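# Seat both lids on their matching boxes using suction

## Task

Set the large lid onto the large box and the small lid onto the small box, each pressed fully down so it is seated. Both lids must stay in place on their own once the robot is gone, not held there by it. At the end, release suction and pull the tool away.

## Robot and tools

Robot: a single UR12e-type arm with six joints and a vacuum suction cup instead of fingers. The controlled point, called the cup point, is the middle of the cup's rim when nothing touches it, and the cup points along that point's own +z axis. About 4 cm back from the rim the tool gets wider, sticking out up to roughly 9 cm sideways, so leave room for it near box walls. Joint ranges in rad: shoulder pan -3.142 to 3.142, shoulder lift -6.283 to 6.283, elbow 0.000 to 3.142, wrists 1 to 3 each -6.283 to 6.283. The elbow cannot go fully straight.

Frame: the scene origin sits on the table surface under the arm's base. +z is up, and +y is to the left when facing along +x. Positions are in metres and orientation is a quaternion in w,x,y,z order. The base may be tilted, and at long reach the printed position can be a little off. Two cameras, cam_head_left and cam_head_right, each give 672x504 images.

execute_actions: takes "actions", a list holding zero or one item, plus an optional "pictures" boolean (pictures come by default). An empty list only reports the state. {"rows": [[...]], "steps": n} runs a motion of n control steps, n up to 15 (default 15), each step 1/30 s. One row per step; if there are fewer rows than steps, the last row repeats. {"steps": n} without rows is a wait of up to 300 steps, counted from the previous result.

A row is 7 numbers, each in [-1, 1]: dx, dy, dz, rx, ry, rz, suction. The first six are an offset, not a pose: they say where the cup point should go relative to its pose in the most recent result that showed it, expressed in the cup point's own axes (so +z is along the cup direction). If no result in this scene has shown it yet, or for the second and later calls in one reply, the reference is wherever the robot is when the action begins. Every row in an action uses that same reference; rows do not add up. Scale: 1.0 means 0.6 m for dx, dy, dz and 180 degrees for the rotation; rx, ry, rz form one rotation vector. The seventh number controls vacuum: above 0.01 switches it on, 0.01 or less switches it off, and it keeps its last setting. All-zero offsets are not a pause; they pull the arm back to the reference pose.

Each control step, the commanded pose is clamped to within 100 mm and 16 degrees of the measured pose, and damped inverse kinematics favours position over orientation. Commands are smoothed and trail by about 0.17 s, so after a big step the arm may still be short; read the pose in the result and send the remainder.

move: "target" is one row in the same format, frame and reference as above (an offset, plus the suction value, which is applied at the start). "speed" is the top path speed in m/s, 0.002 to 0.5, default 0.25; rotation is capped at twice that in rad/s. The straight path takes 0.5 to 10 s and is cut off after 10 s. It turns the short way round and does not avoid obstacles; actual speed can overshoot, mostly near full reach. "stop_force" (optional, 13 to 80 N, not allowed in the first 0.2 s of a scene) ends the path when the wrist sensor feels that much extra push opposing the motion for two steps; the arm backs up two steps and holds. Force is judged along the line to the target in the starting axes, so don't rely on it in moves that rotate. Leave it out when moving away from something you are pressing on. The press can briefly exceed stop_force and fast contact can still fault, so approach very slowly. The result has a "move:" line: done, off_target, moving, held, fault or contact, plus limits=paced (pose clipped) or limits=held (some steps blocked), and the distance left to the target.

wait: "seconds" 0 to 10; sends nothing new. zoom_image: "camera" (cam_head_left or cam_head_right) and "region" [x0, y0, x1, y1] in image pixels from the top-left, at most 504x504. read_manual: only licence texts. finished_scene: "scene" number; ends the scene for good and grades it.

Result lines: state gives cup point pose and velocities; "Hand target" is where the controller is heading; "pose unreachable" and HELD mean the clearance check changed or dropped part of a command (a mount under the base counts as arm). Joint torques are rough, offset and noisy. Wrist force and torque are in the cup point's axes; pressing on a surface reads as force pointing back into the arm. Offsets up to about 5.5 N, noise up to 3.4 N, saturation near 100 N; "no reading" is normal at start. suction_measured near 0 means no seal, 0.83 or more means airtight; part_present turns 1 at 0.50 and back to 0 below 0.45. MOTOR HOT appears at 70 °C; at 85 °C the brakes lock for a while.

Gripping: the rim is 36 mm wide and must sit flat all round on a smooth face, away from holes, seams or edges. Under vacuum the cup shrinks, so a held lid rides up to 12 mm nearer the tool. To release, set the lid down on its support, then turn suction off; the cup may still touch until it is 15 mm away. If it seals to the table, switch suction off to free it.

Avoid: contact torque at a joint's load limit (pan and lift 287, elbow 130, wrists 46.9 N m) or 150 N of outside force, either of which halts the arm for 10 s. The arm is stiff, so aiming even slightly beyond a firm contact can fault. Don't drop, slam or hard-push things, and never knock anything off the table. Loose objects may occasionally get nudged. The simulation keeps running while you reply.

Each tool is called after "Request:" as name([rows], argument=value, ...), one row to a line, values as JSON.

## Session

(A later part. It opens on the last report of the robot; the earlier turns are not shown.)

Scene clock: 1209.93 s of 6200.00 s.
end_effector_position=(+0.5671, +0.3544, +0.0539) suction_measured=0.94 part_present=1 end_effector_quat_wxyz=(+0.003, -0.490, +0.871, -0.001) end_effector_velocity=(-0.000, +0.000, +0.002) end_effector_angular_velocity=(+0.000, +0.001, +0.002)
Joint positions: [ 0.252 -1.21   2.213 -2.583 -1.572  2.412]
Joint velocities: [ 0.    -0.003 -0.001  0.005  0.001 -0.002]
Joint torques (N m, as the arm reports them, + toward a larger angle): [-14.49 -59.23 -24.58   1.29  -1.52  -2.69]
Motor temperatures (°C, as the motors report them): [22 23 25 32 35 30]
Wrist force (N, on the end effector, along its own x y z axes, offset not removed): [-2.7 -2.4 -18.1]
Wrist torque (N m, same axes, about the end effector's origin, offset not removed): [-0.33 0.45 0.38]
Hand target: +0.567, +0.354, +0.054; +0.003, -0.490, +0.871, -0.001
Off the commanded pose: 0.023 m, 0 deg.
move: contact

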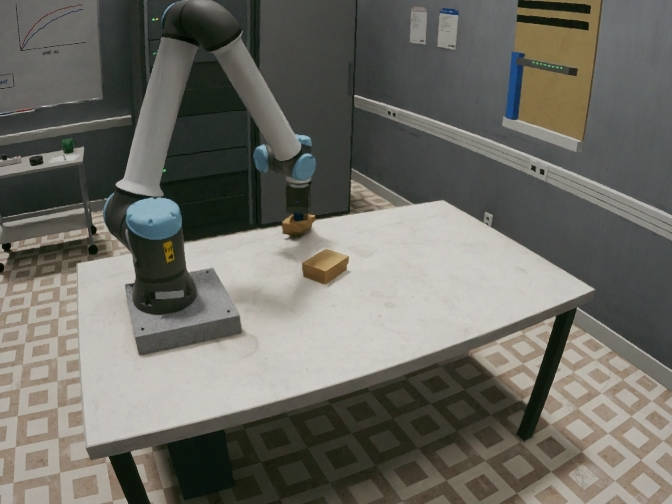

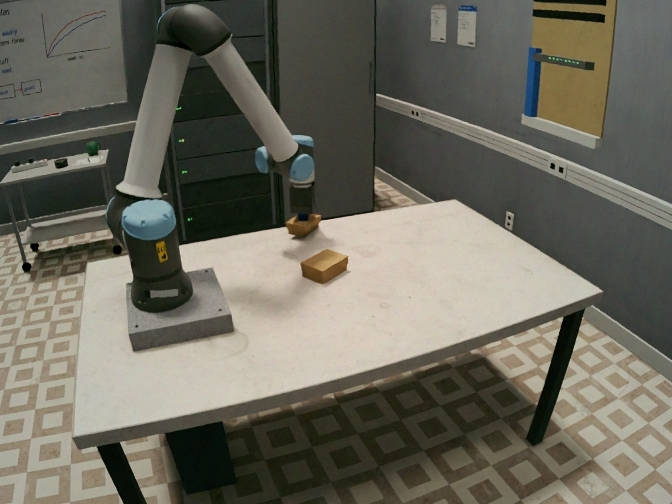

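Request:
move(target=[0,0,-0.045,0,0,0,1], speed=0.015)

Request:
move(target=[0,0.008,0,0,0,0,1], speed=0.01)

Request:
move(target=[0,0,0.09,0,0,0,1], speed=0.006, stop_force=14)

Request:
zoom_image(camera="cam_head_left", region=[260,180,350,250])

Request:
zoom_image(camera="cam_head_right", region=[265,180,355,250])

Scene clock: 1220.33 s of 6200.00 s.
end_effector_position=(+0.5669, +0.3543, +0.0805) suction_measured=0.94 part_present=1 end_effector_quat_wxyz=(+0.003, -0.490, +0.871, -0.001) end_effector_velocity=(-0.000, +0.000, +0.003) end_effector_angular_velocity=(-0.000, +0.001, +0.001)
Joint positions: [ 0.252 -1.255  2.204 -2.528 -1.572  2.412]
Joint velocities: [ 0.    -0.004 -0.001  0.007 -0.    -0.   ]
Joint torques (N m, as the arm reports them, + toward a larger angle): [ 11.82 -63.51 -35.16  -0.18  -0.14   3.53]
Motor temperatures (°C, as the motors report them): [22 23 25 32 35 30]
Wrist force (N, on the end effector, along its own x y z axes, offset not removed): [3.1 -0.4 -2.6]
Wrist torque (N m, same axes, about the end effector's origin, offset not removed): [0.07 -0.60 0.24]
Hand target: +0.567, +0.354, +0.081; +0.003, -0.490, +0.871, -0.001
Off the commanded pose: 0.000 m, 0 deg.
After step 90, 5.37 s passed at rest.
move: done

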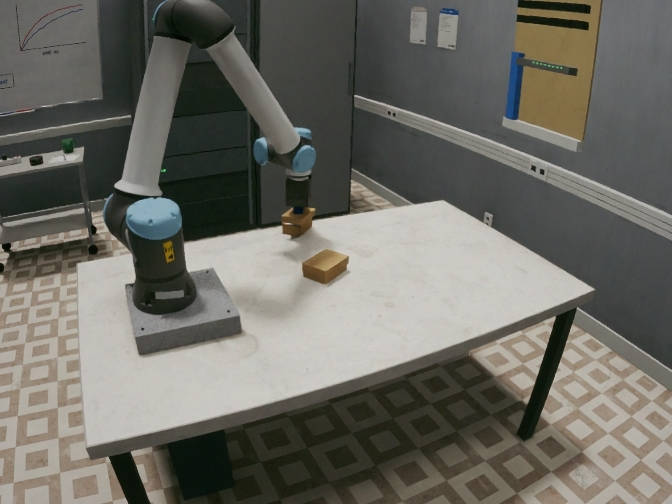

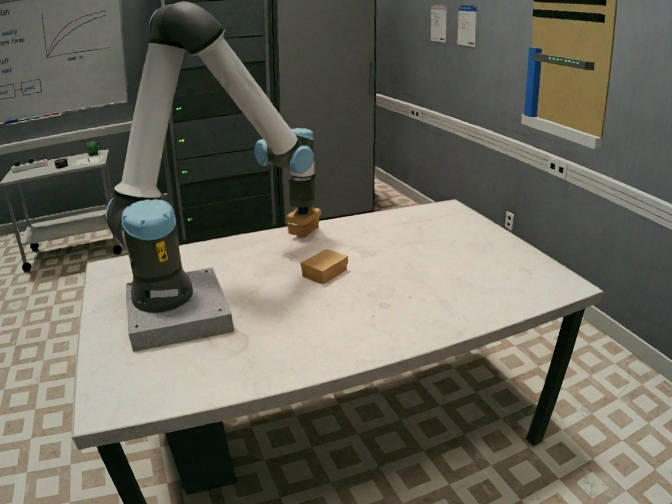

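Scene clock: 1221.03 s of 6200.00 s.
end_effector_position=(+0.5630, +0.3567, +0.0805) suction_measured=0.94 part_present=1 end_effector_quat_wxyz=(+0.003, -0.490, +0.871, -0.001) end_effector_velocity=(-0.003, +0.001, -0.001) end_effector_angular_velocity=(-0.001, +0.002, +0.001)
Joint positions: [ 0.257 -1.257  2.208 -2.53  -1.572  2.417]
Joint velocities: [ 0.003  0.     0.003 -0.001  0.     0.002]
Joint torques (N m, as the arm reports them, + toward a larger angle): [ 12.17 -65.15 -22.48  -8.19  -1.47   3.72]
Motor temperatures (°C, as the motors report them): [22 23 25 32 35 30]
Wrist force (N, on the end effector, along its own x y z axes, offset not removed): [3.5 2.3 -2.1]
Wrist torque (N m, same axes, about the end effector's origin, offset not removed): [0.34 -0.65 0.22]
Hand target: +0.563, +0.357, +0.081; +0.003, -0.490, +0.871, -0.001
Off the commanded pose: 0.000 m, 0 deg.
move: done

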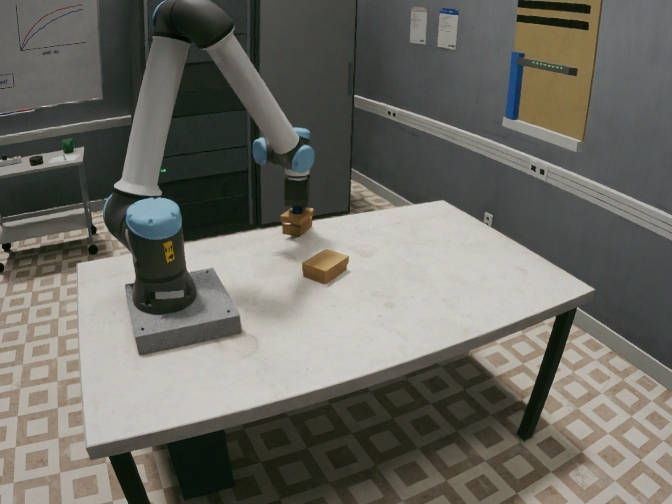

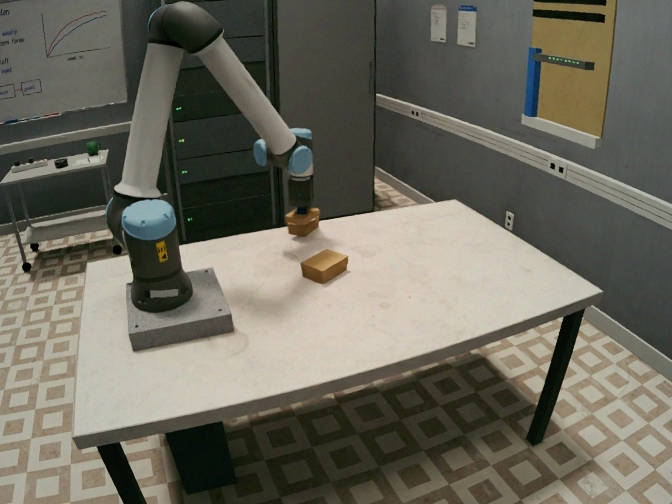

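Scene clock: 1226.00 s of 6200.00 s.
end_effector_position=(+0.5633, +0.3567, +0.0531) suction_measured=0.94 part_present=1 end_effector_quat_wxyz=(+0.003, -0.490, +0.871, -0.001) end_effector_velocity=(-0.000, -0.000, +0.002) end_effector_angular_velocity=(-0.001, +0.001, -0.001)
Joint positions: [ 0.257 -1.21   2.217 -2.586 -1.572  2.417]
Joint velocities: [-0.    -0.004 -0.001  0.006 -0.001  0.001]
Joint torques (N m, as the arm reports them, + toward a larger angle): [-11.16 -55.39 -22.71   2.32  -1.2   -2.61]
Motor temperatures (°C, as the motors report them): [22 23 25 32 35 30]
Wrist force (N, on the end effector, along its own x y z axes, offset not removed): [3.3 3.4 -23.3]
Wrist torque (N m, same axes, about the end effector's origin, offset not removed): [0.72 -0.72 0.18]
Hand target: +0.563, +0.357, +0.053; +0.003, -0.490, +0.871, -0.001
Off the commanded pose: 0.027 m, 0 deg.
move: contact

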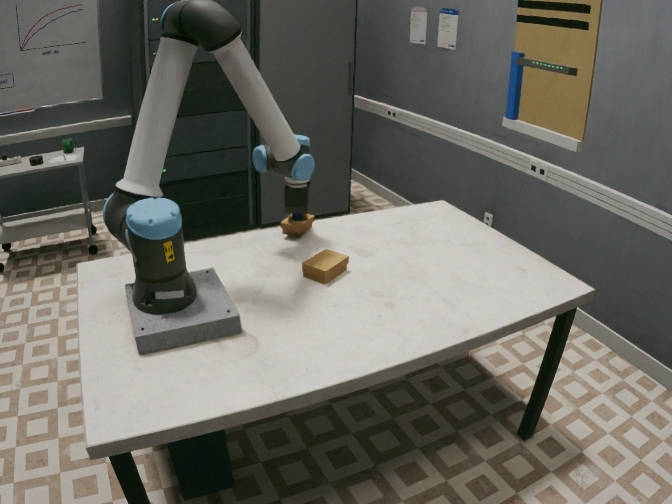

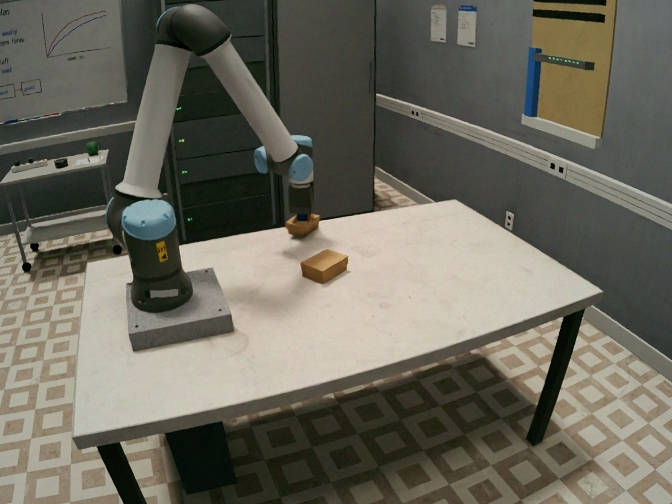

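Region (260, 180, 350, 250) of cam_head_left's 672x504 image, scaled by 5.600, with more detail than that image has.

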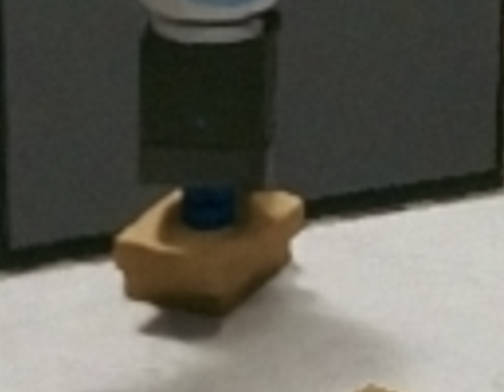

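Region (265, 180, 355, 250) of cam_head_right's 672x504 image, scaled by 5.600, with more detail than that image has.

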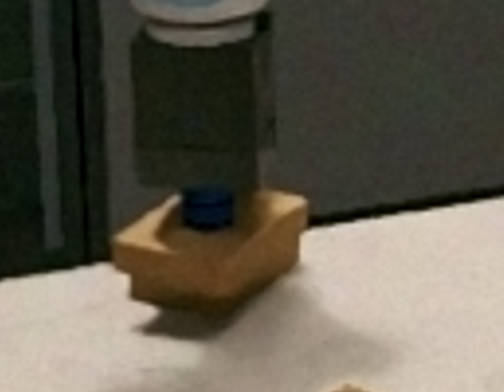

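Request:
move(target=[-0.004,-0.001,-0.04,0,0,0,1], speed=0.012)

Request:
move(target=[0,0,0.09,0,0,0,1], speed=0.006, stop_force=14)

Request:
move(target=[-0.004,0,-0.045,0,0,0,1], speed=0.012)

Request:
move(target=[0,0,0.09,0,0,0,1], speed=0.006, stop_force=14)

Request:
zoom_image(camera="cam_head_left", region=[260,180,350,250])

Scene clock: 1240.03 s of 6200.00 s.
end_effector_position=(+0.5648, +0.3584, +0.0767) suction_measured=0.94 part_present=1 end_effector_quat_wxyz=(+0.003, -0.490, +0.871, -0.001) end_effector_velocity=(+0.002, +0.000, +0.004) end_effector_angular_velocity=(+0.000, -0.001, -0.001)
Joint positions: [ 0.259 -1.248  2.205 -2.536 -1.572  2.419]
Joint velocities: [-0.    -0.004 -0.004  0.007 -0.     0.001]
Joint torques (N m, as the arm reports them, + toward a larger angle): [ 11.85 -61.   -34.94   0.23  -2.02   3.67]
Motor temperatures (°C, as the motors report them): [22 23 25 32 35 30]
Wrist force (N, on the end effector, along its own x y z axes, offset not removed): [-0.9 1.7 -5.6]
Wrist torque (N m, same axes, about the end effector's origin, offset not removed): [0.35 -0.08 0.10]
Hand target: +0.565, +0.358, +0.077; +0.003, -0.490, +0.871, -0.001
Off the commanded pose: 0.000 m, 0 deg.
After step 90, 8.83 s passed at rest.
move: done

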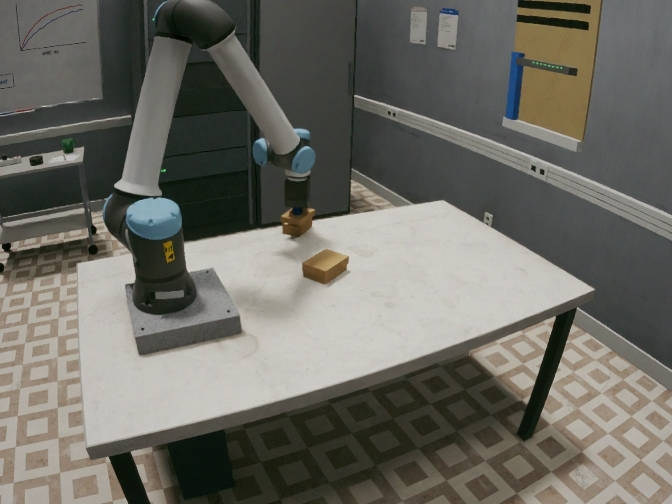

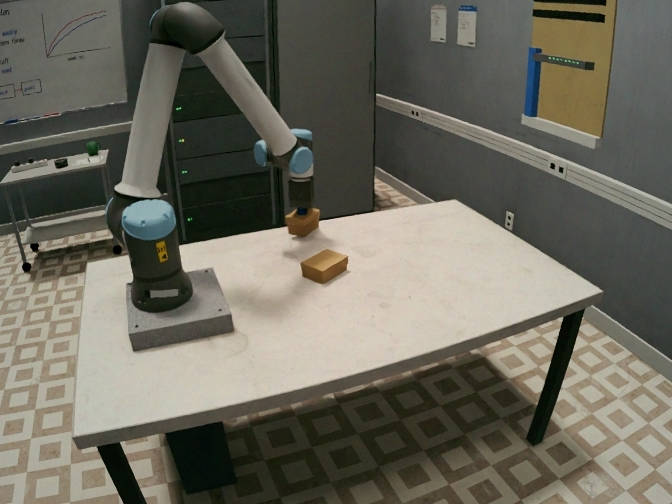

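Scene clock: 1244.27 s of 6200.00 s.
end_effector_position=(+0.5650, +0.3584, +0.0537) suction_measured=0.94 part_present=1 end_effector_quat_wxyz=(+0.003, -0.490, +0.871, -0.001) end_effector_velocity=(+0.001, +0.000, +0.002) end_effector_angular_velocity=(-0.001, +0.001, +0.000)
Joint positions: [ 0.258 -1.209  2.213 -2.583 -1.572  2.419]
Joint velocities: [ 0.    -0.002 -0.002  0.006 -0.001 -0.   ]
Joint torques (N m, as the arm reports them, + toward a larger angle): [-14.   -56.3  -23.18   1.71  -1.21  -2.53]
Motor temperatures (°C, as the motors report them): [22 23 25 32 35 30]
Wrist force (N, on the end effector, along its own x y z axes, offset not removed): [0.8 -3.4 -23.3]
Wrist torque (N m, same axes, about the end effector's origin, offset not removed): [-0.46 -0.49 0.20]
Hand target: +0.565, +0.358, +0.054; +0.003, -0.490, +0.871, -0.001
Off the commanded pose: 0.031 m, 0 deg.
move: contact

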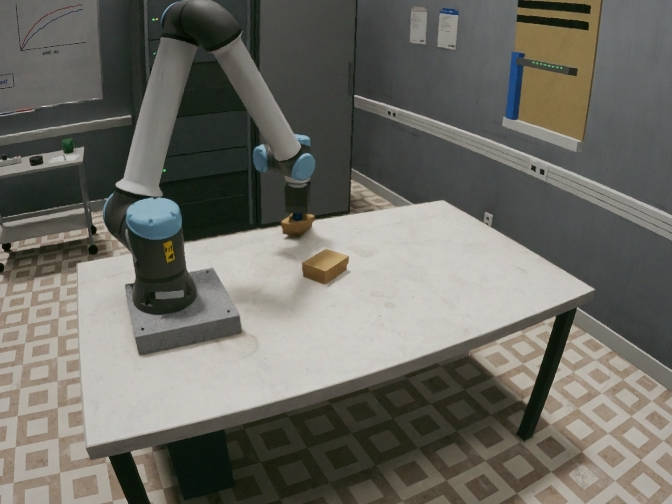

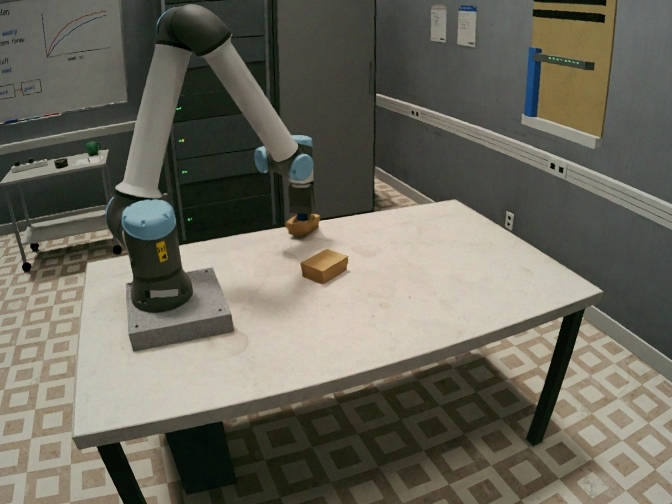

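Scene clock: 1246.73 s of 6200.00 s.
end_effector_position=(+0.5660, +0.3604, +0.0803) suction_measured=0.94 part_present=1 end_effector_quat_wxyz=(+0.003, -0.490, +0.871, -0.001) end_effector_velocity=(+0.001, +0.000, +0.003) end_effector_angular_velocity=(+0.001, -0.001, +0.001)
Joint positions: [ 0.261 -1.251  2.199 -2.528 -1.572  2.421]
Joint velocities: [-0.    -0.004 -0.003  0.006  0.    -0.001]
Joint torques (N m, as the arm reports them, + toward a larger angle): [ 12.2  -64.8  -35.69  -0.39  -2.19   3.59]
Motor temperatures (°C, as the motors report them): [22 23 25 32 35 30]
Wrist force (N, on the end effector, along its own x y z axes, offset not removed): [0.8 0.1 0.6]
Wrist torque (N m, same axes, about the end effector's origin, offset not removed): [0.20 -0.16 0.17]
Hand target: +0.566, +0.360, +0.081; +0.003, -0.490, +0.871, -0.001
Off the commanded pose: 0.000 m, 0 deg.
move: done

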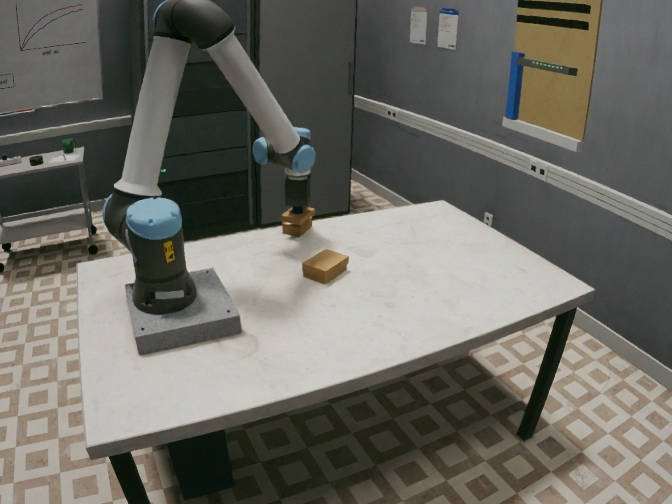

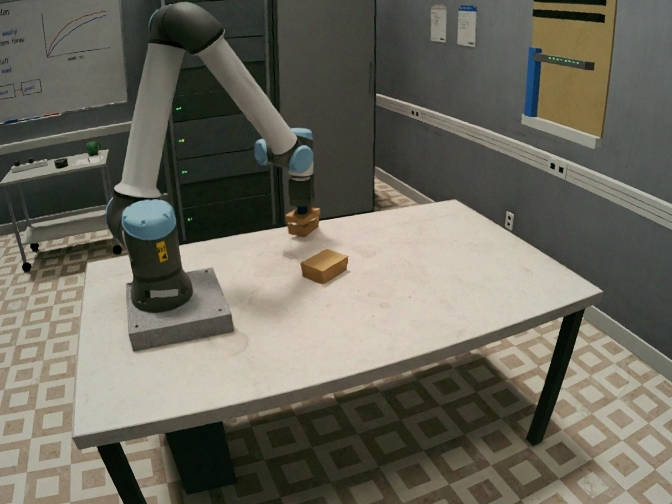

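Scene clock: 1251.53 s of 6200.00 s.
end_effector_position=(+0.5663, +0.3604, +0.0539) suction_measured=0.94 part_present=1 end_effector_quat_wxyz=(+0.003, -0.490, +0.871, -0.001) end_effector_velocity=(-0.001, -0.000, -0.000) end_effector_angular_velocity=(-0.001, +0.004, -0.001)
Joint positions: [ 0.261 -1.207  2.209 -2.582 -1.572  2.421]
Joint velocities: [-0.    -0.001  0.     0.005  0.     0.001]
Joint torques (N m, as the arm reports them, + toward a larger angle): [-13.68 -57.65 -24.32   1.28  -1.53  -2.43]
Motor temperatures (°C, as the motors report them): [22 23 25 32 35 30]
Wrist force (N, on the end effector, along its own x y z axes, offset not removed): [3.9 -1.5 -15.0]
Wrist torque (N m, same axes, about the end effector's origin, offset not removed): [-0.17 -0.80 0.11]
Hand target: +0.566, +0.360, +0.054; +0.003, -0.490, +0.871, -0.001
Off the commanded pose: 0.028 m, 0 deg.
move: contact

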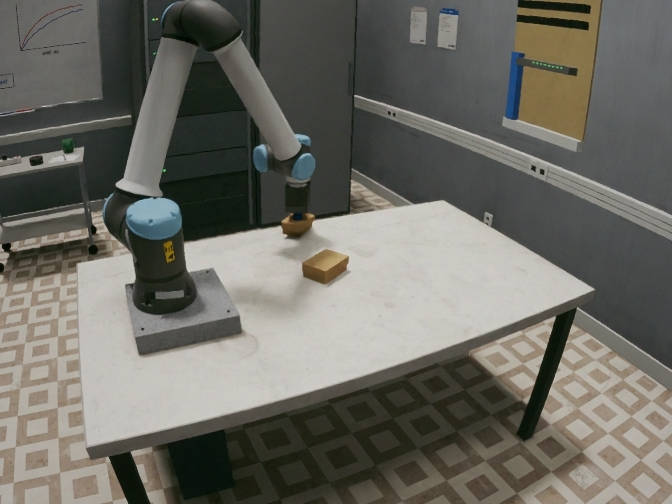

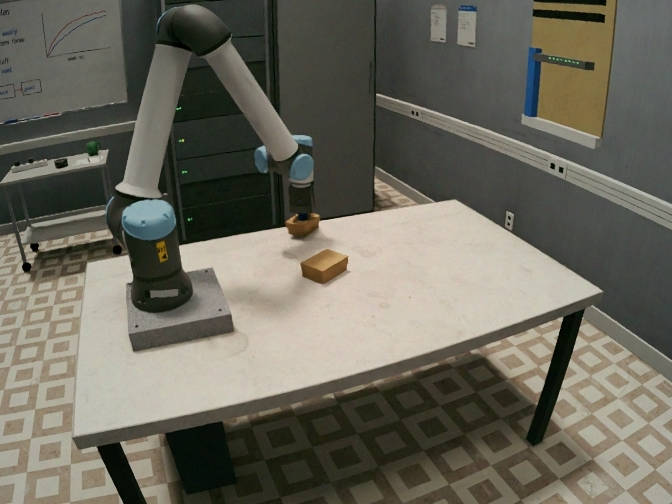

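Region (260, 180, 350, 250) of cam_head_left's 672x504 image, scaled by 5.600, with more detail than that image has.

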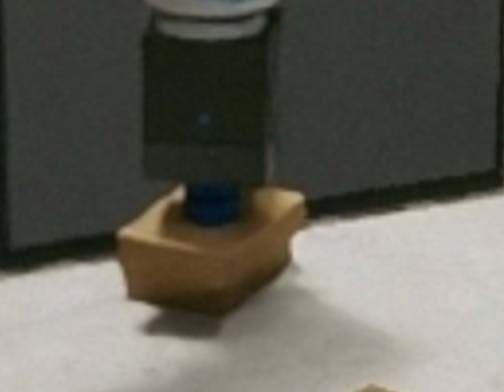

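Request:
move(target=[0.012,0.001,-0.045,0,0,0,1], speed=0.012)

Request:
move(target=[0,0,0.09,0,0,0,1], speed=0.006, stop_force=14)

Request:
zoom_image(camera="cam_head_left", region=[260,180,350,250])

Request:
zoom_image(camera="cam_head_right", region=[265,180,355,250])

Scene clock: 1264.57 s of 6200.00 s.
end_effector_position=(+0.5619, +0.3546, +0.0805) suction_measured=0.94 part_present=1 end_effector_quat_wxyz=(+0.003, -0.490, +0.871, -0.001) end_effector_velocity=(-0.002, -0.001, +0.003) end_effector_angular_velocity=(+0.000, +0.001, -0.000)
Joint positions: [ 0.254 -1.259  2.212 -2.532 -1.572  2.415]
Joint velocities: [-0.001 -0.007  0.002  0.006  0.    -0.001]
Joint torques (N m, as the arm reports them, + toward a larger angle): [-15.31 -60.99 -22.57  -0.1    1.68  -2.38]
Motor temperatures (°C, as the motors report them): [22 23 25 32 35 30]
Wrist force (N, on the end effector, along its own x y z axes, offset not removed): [0.4 3.3 -3.7]
Wrist torque (N m, same axes, about the end effector's origin, offset not removed): [0.70 -0.13 0.07]
Hand target: +0.562, +0.355, +0.081; +0.003, -0.490, +0.871, -0.001
Off the commanded pose: 0.000 m, 0 deg.
After step 90, 7.50 s passed at rest.
move: done

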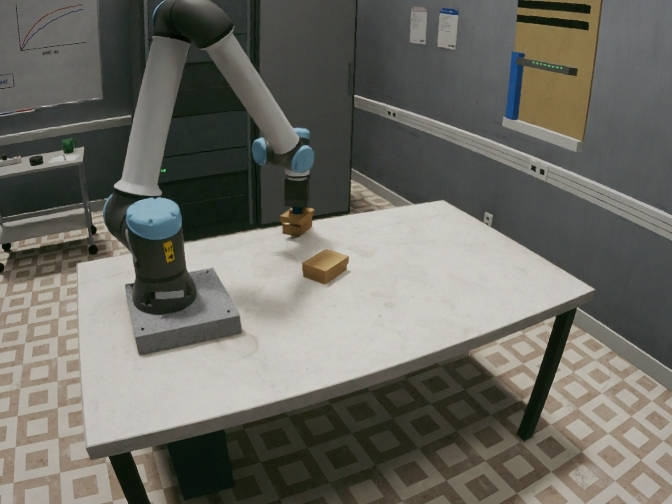

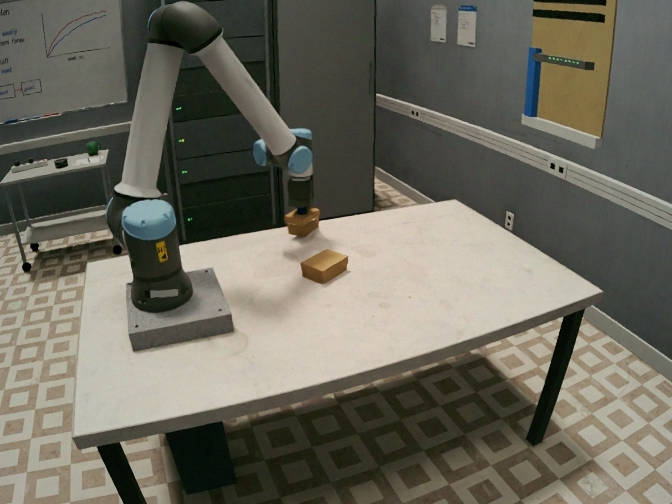

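Scene clock: 1269.53 s of 6200.00 s.
end_effector_position=(+0.5621, +0.3547, +0.0530) suction_measured=0.94 part_present=1 end_effector_quat_wxyz=(+0.003, -0.490, +0.871, -0.001) end_effector_velocity=(-0.001, -0.001, +0.001) end_effector_angular_velocity=(-0.001, +0.003, -0.000)
Joint positions: [ 0.254 -1.213  2.222 -2.589 -1.572  2.415]
Joint velocities: [-0.001 -0.004  0.001  0.006  0.    -0.   ]
Joint torques (N m, as the arm reports them, + toward a larger angle): [-13.73 -56.02 -23.36   1.8    1.65  -2.59]
Motor temperatures (°C, as the motors report them): [22 23 25 32 35 30]
Wrist force (N, on the end effector, along its own x y z axes, offset not removed): [4.2 2.1 -23.1]
Wrist torque (N m, same axes, about the end effector's origin, offset not removed): [0.39 -0.75 0.33]
Hand target: +0.562, +0.355, +0.053; +0.003, -0.490, +0.871, -0.001
Off the commanded pose: 0.027 m, 0 deg.
move: contact

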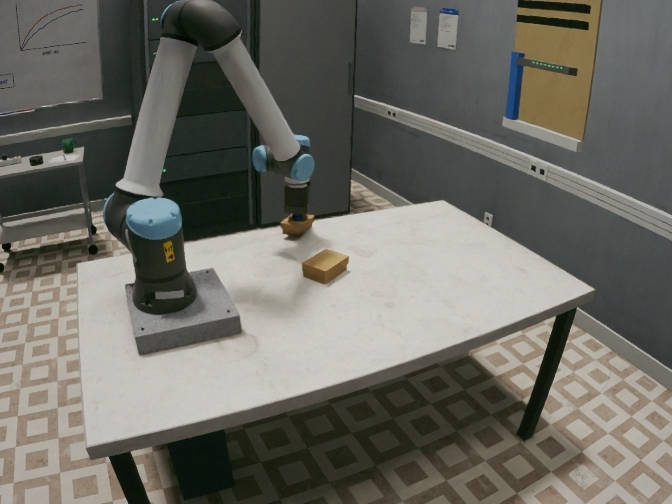

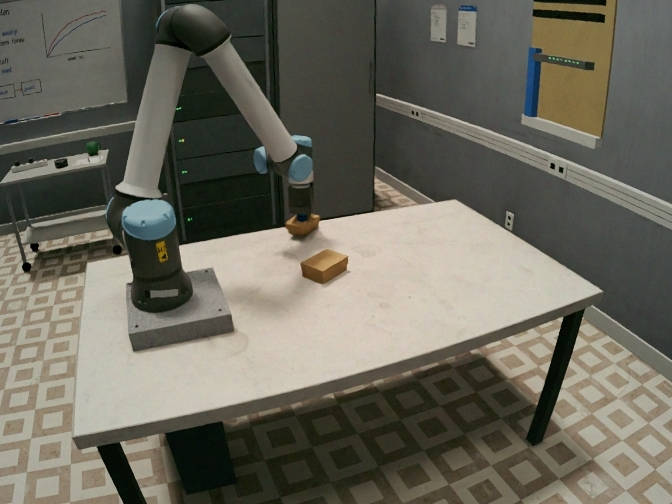

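Region (260, 180, 350, 250) of cam_head_left's 672x504 image, scaled by 5.600, with more detail than that image has.

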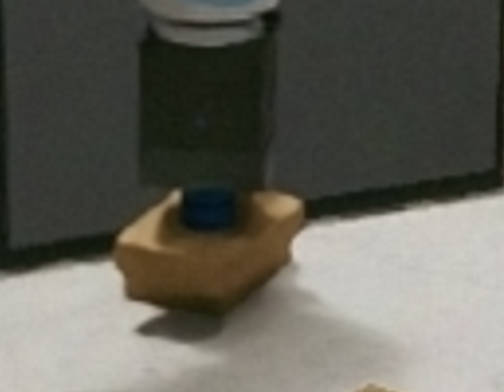

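Region (265, 180, 355, 250) of cam_head_right's 672x504 image, scaled by 5.600, with more detail than that image has.

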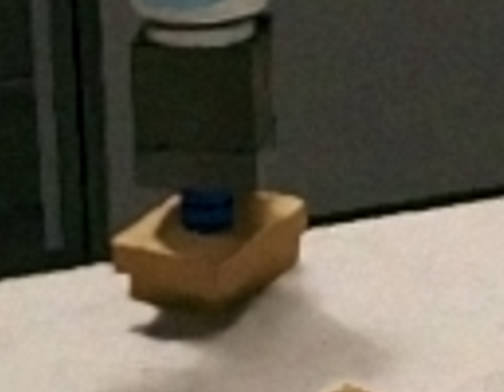

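Request:
move(target=[0.005,-0.004,-0.04,0,0,0,1], speed=0.012)

Request:
move(target=[0,0,0.09,0,0,0,1], speed=0.006, stop_force=16)

Request:
move(target=[-0.012,0.006,0,0,0,0,1], speed=0.003)

Request:
move(target=[0,0,0.04,0,0,0,1], speed=0.004, stop_force=14)

Request:
zoom_image(camera="cam_head_left", region=[260,180,350,250])

Scene clock: 1294.83 s of 6200.00 s.
end_effector_position=(+0.5624, +0.3509, +0.0766) suction_measured=0.94 part_present=1 end_effector_quat_wxyz=(+0.003, -0.490, +0.871, -0.001) end_effector_velocity=(-0.000, -0.001, +0.003) end_effector_angular_velocity=(-0.000, +0.001, -0.000)
Joint positions: [ 0.248 -1.255  2.217 -2.541 -1.572  2.409]
Joint velocities: [-0.001 -0.005 -0.001  0.006  0.    -0.001]
Joint torques (N m, as the arm reports them, + toward a larger angle): [-16.26 -62.29 -34.17  -0.22   1.36  -2.61]
Motor temperatures (°C, as the motors report them): [22 23 25 32 35 30]
Wrist force (N, on the end effector, along its own x y z axes, offset not removed): [2.1 -1.8 -3.0]
Wrist torque (N m, same axes, about the end effector's origin, offset not removed): [-0.24 -0.57 0.22]
Hand target: +0.562, +0.351, +0.077; +0.003, -0.490, +0.871, -0.001
Off the commanded pose: 0.000 m, 0 deg.
After step 90, 20.07 s passed at rest.
move: done

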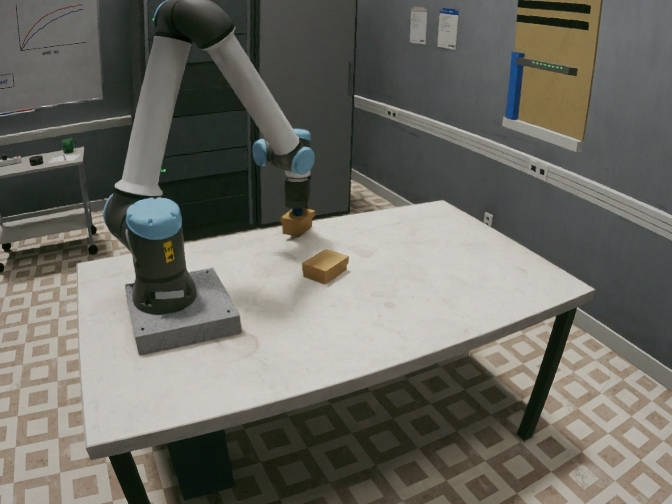

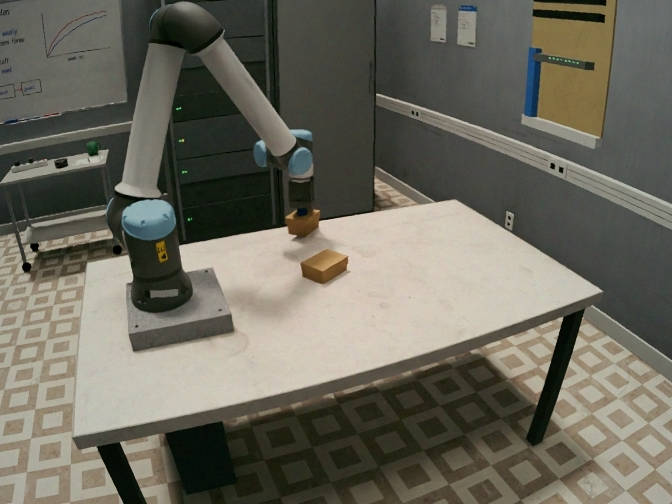

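Scene clock: 1299.13 s of 6200.00 s.
end_effector_position=(+0.5626, +0.3510, +0.0532) suction_measured=0.94 part_present=1 end_effector_quat_wxyz=(+0.003, -0.490, +0.871, -0.001) end_effector_velocity=(-0.002, -0.001, +0.000) end_effector_angular_velocity=(-0.001, +0.005, -0.001)
Joint positions: [ 0.248 -1.215  2.225 -2.59  -1.572  2.409]
Joint velocities: [-0.001 -0.002  0.001  0.006  0.    -0.001]
Joint torques (N m, as the arm reports them, + toward a larger angle): [-12.84 -56.75 -24.38   1.73   1.25  -1.34]
Motor temperatures (°C, as the motors report them): [22 23 25 32 35 30]
Wrist force (N, on the end effector, along its own x y z axes, offset not removed): [-2.1 -1.1 -24.1]
Wrist torque (N m, same axes, about the end effector's origin, offset not removed): [-0.12 0.05 0.14]
Hand target: +0.563, +0.351, +0.054; +0.003, -0.490, +0.871, -0.001
Off the commanded pose: 0.031 m, 0 deg.
move: contact

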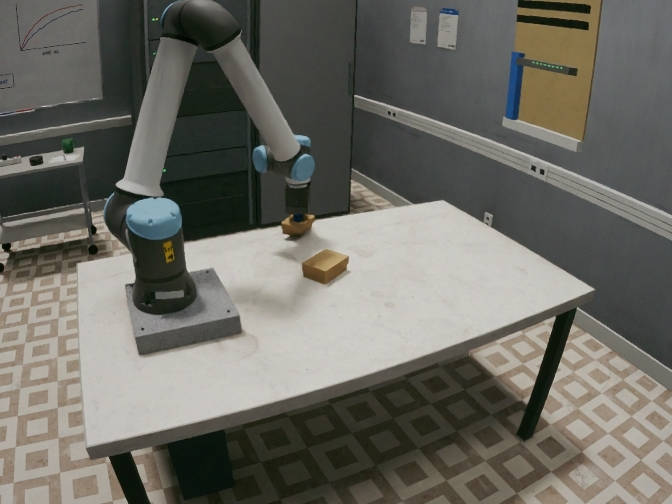

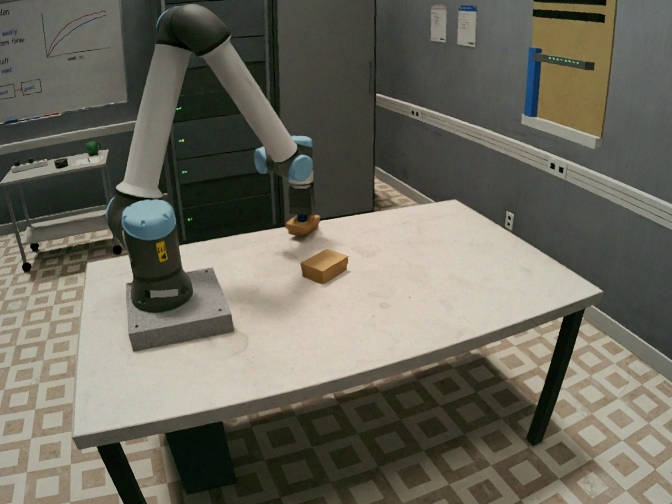

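Scene clock: 1302.03 s of 6200.00 s.
end_effector_position=(+0.5632, +0.3589, +0.0532) suction_measured=0.94 part_present=1 end_effector_quat_wxyz=(+0.003, -0.490, +0.871, -0.001) end_effector_velocity=(-0.001, +0.000, -0.001) end_effector_angular_velocity=(-0.002, +0.002, +0.000)
Joint positions: [ 0.26  -1.209  2.215 -2.586 -1.572  2.421]
Joint velocities: [ 0.002  0.002  0.001  0.001 -0.002  0.002]
Joint torques (N m, as the arm reports them, + toward a larger angle): [ 12.89 -35.59 -26.65   1.77  -1.53   3.64]
Motor temperatures (°C, as the motors report them): [22 23 25 32 35 30]
Wrist force (N, on the end effector, along its own x y z axes, offset not removed): [-0.2 1.2 -21.1]
Wrist torque (N m, same axes, about the end effector's origin, offset not removed): [0.42 0.17 0.04]
Hand target: +0.563, +0.359, +0.053; +0.003, -0.490, +0.871, -0.001
Off the commanded pose: 0.000 m, 0 deg.
move: done

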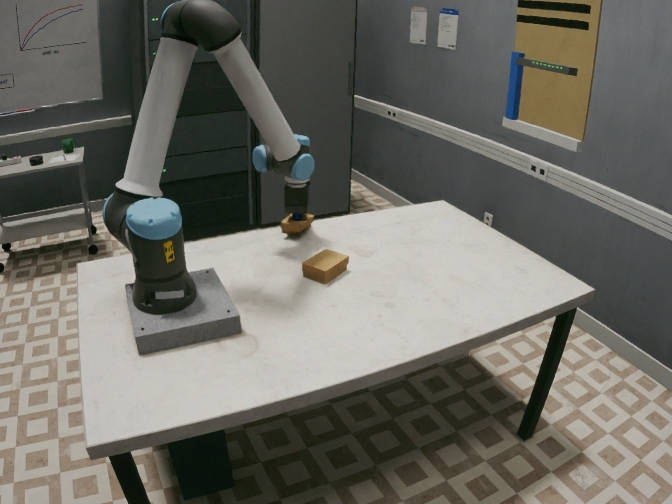

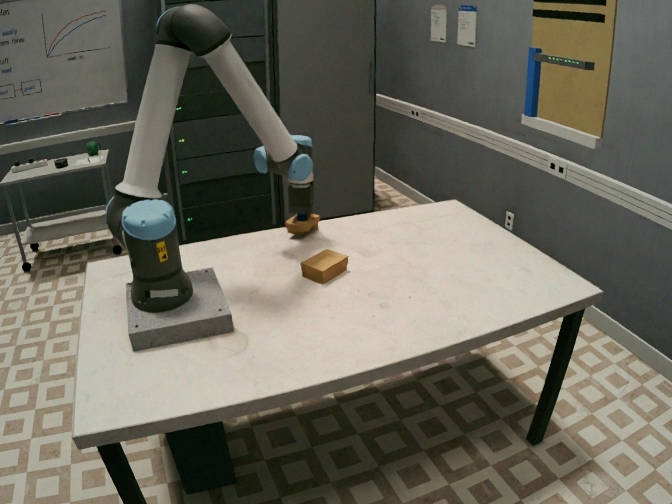

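Scene clock: 1305.27 s of 6200.00 s.
end_effector_position=(+0.5634, +0.3589, +0.0419) suction_measured=0.94 part_present=1 end_effector_quat_wxyz=(+0.004, -0.490, +0.871, -0.001) end_effector_velocity=(-0.001, +0.000, +0.002) end_effector_angular_velocity=(-0.000, +0.001, -0.000)
Joint positions: [ 0.26  -1.189  2.219 -2.609 -1.572  2.421]
Joint velocities: [ 0.001 -0.003  0.     0.004  0.     0.002]
Joint torques (N m, as the arm reports them, + toward a larger angle): [-12.87 -48.28 -13.48   3.16   0.48  -2.22]
Motor temperatures (°C, as the motors report them): [22 23 25 32 35 30]
Wrist force (N, on the end effector, along its own x y z axes, offset not removed): [9.6 0.9 -30.0]
Wrist torque (N m, same axes, about the end effector's origin, offset not removed): [0.03 -1.68 0.07]
Hand target: +0.563, +0.359, +0.042; +0.003, -0.490, +0.871, -0.001
Off the commanded pose: 0.013 m, 0 deg.
move: contact

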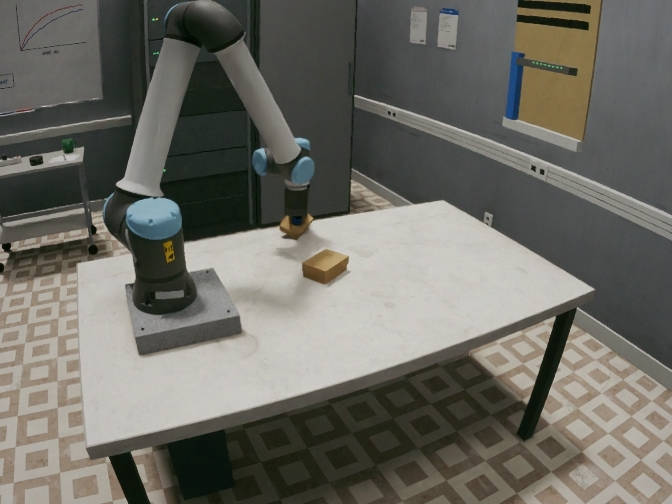

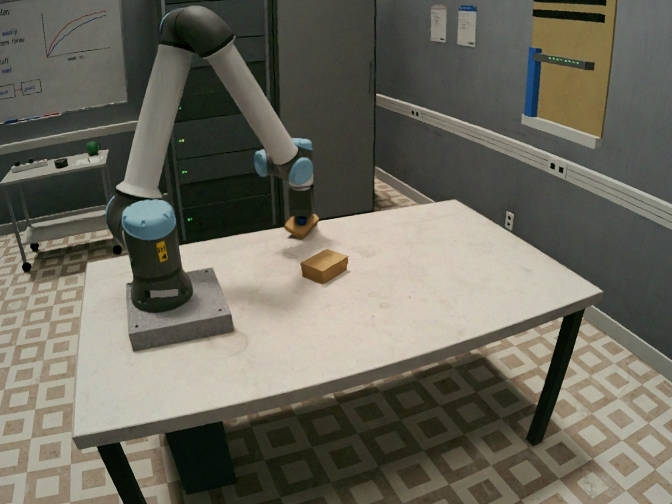

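Region (260, 180, 350, 250) of cam_head_left's 672x504 image, scaled by 5.600, with more detail than that image has.

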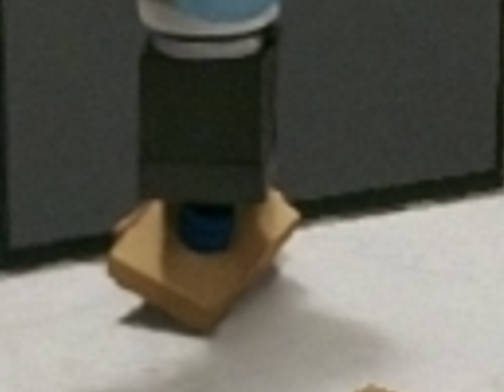

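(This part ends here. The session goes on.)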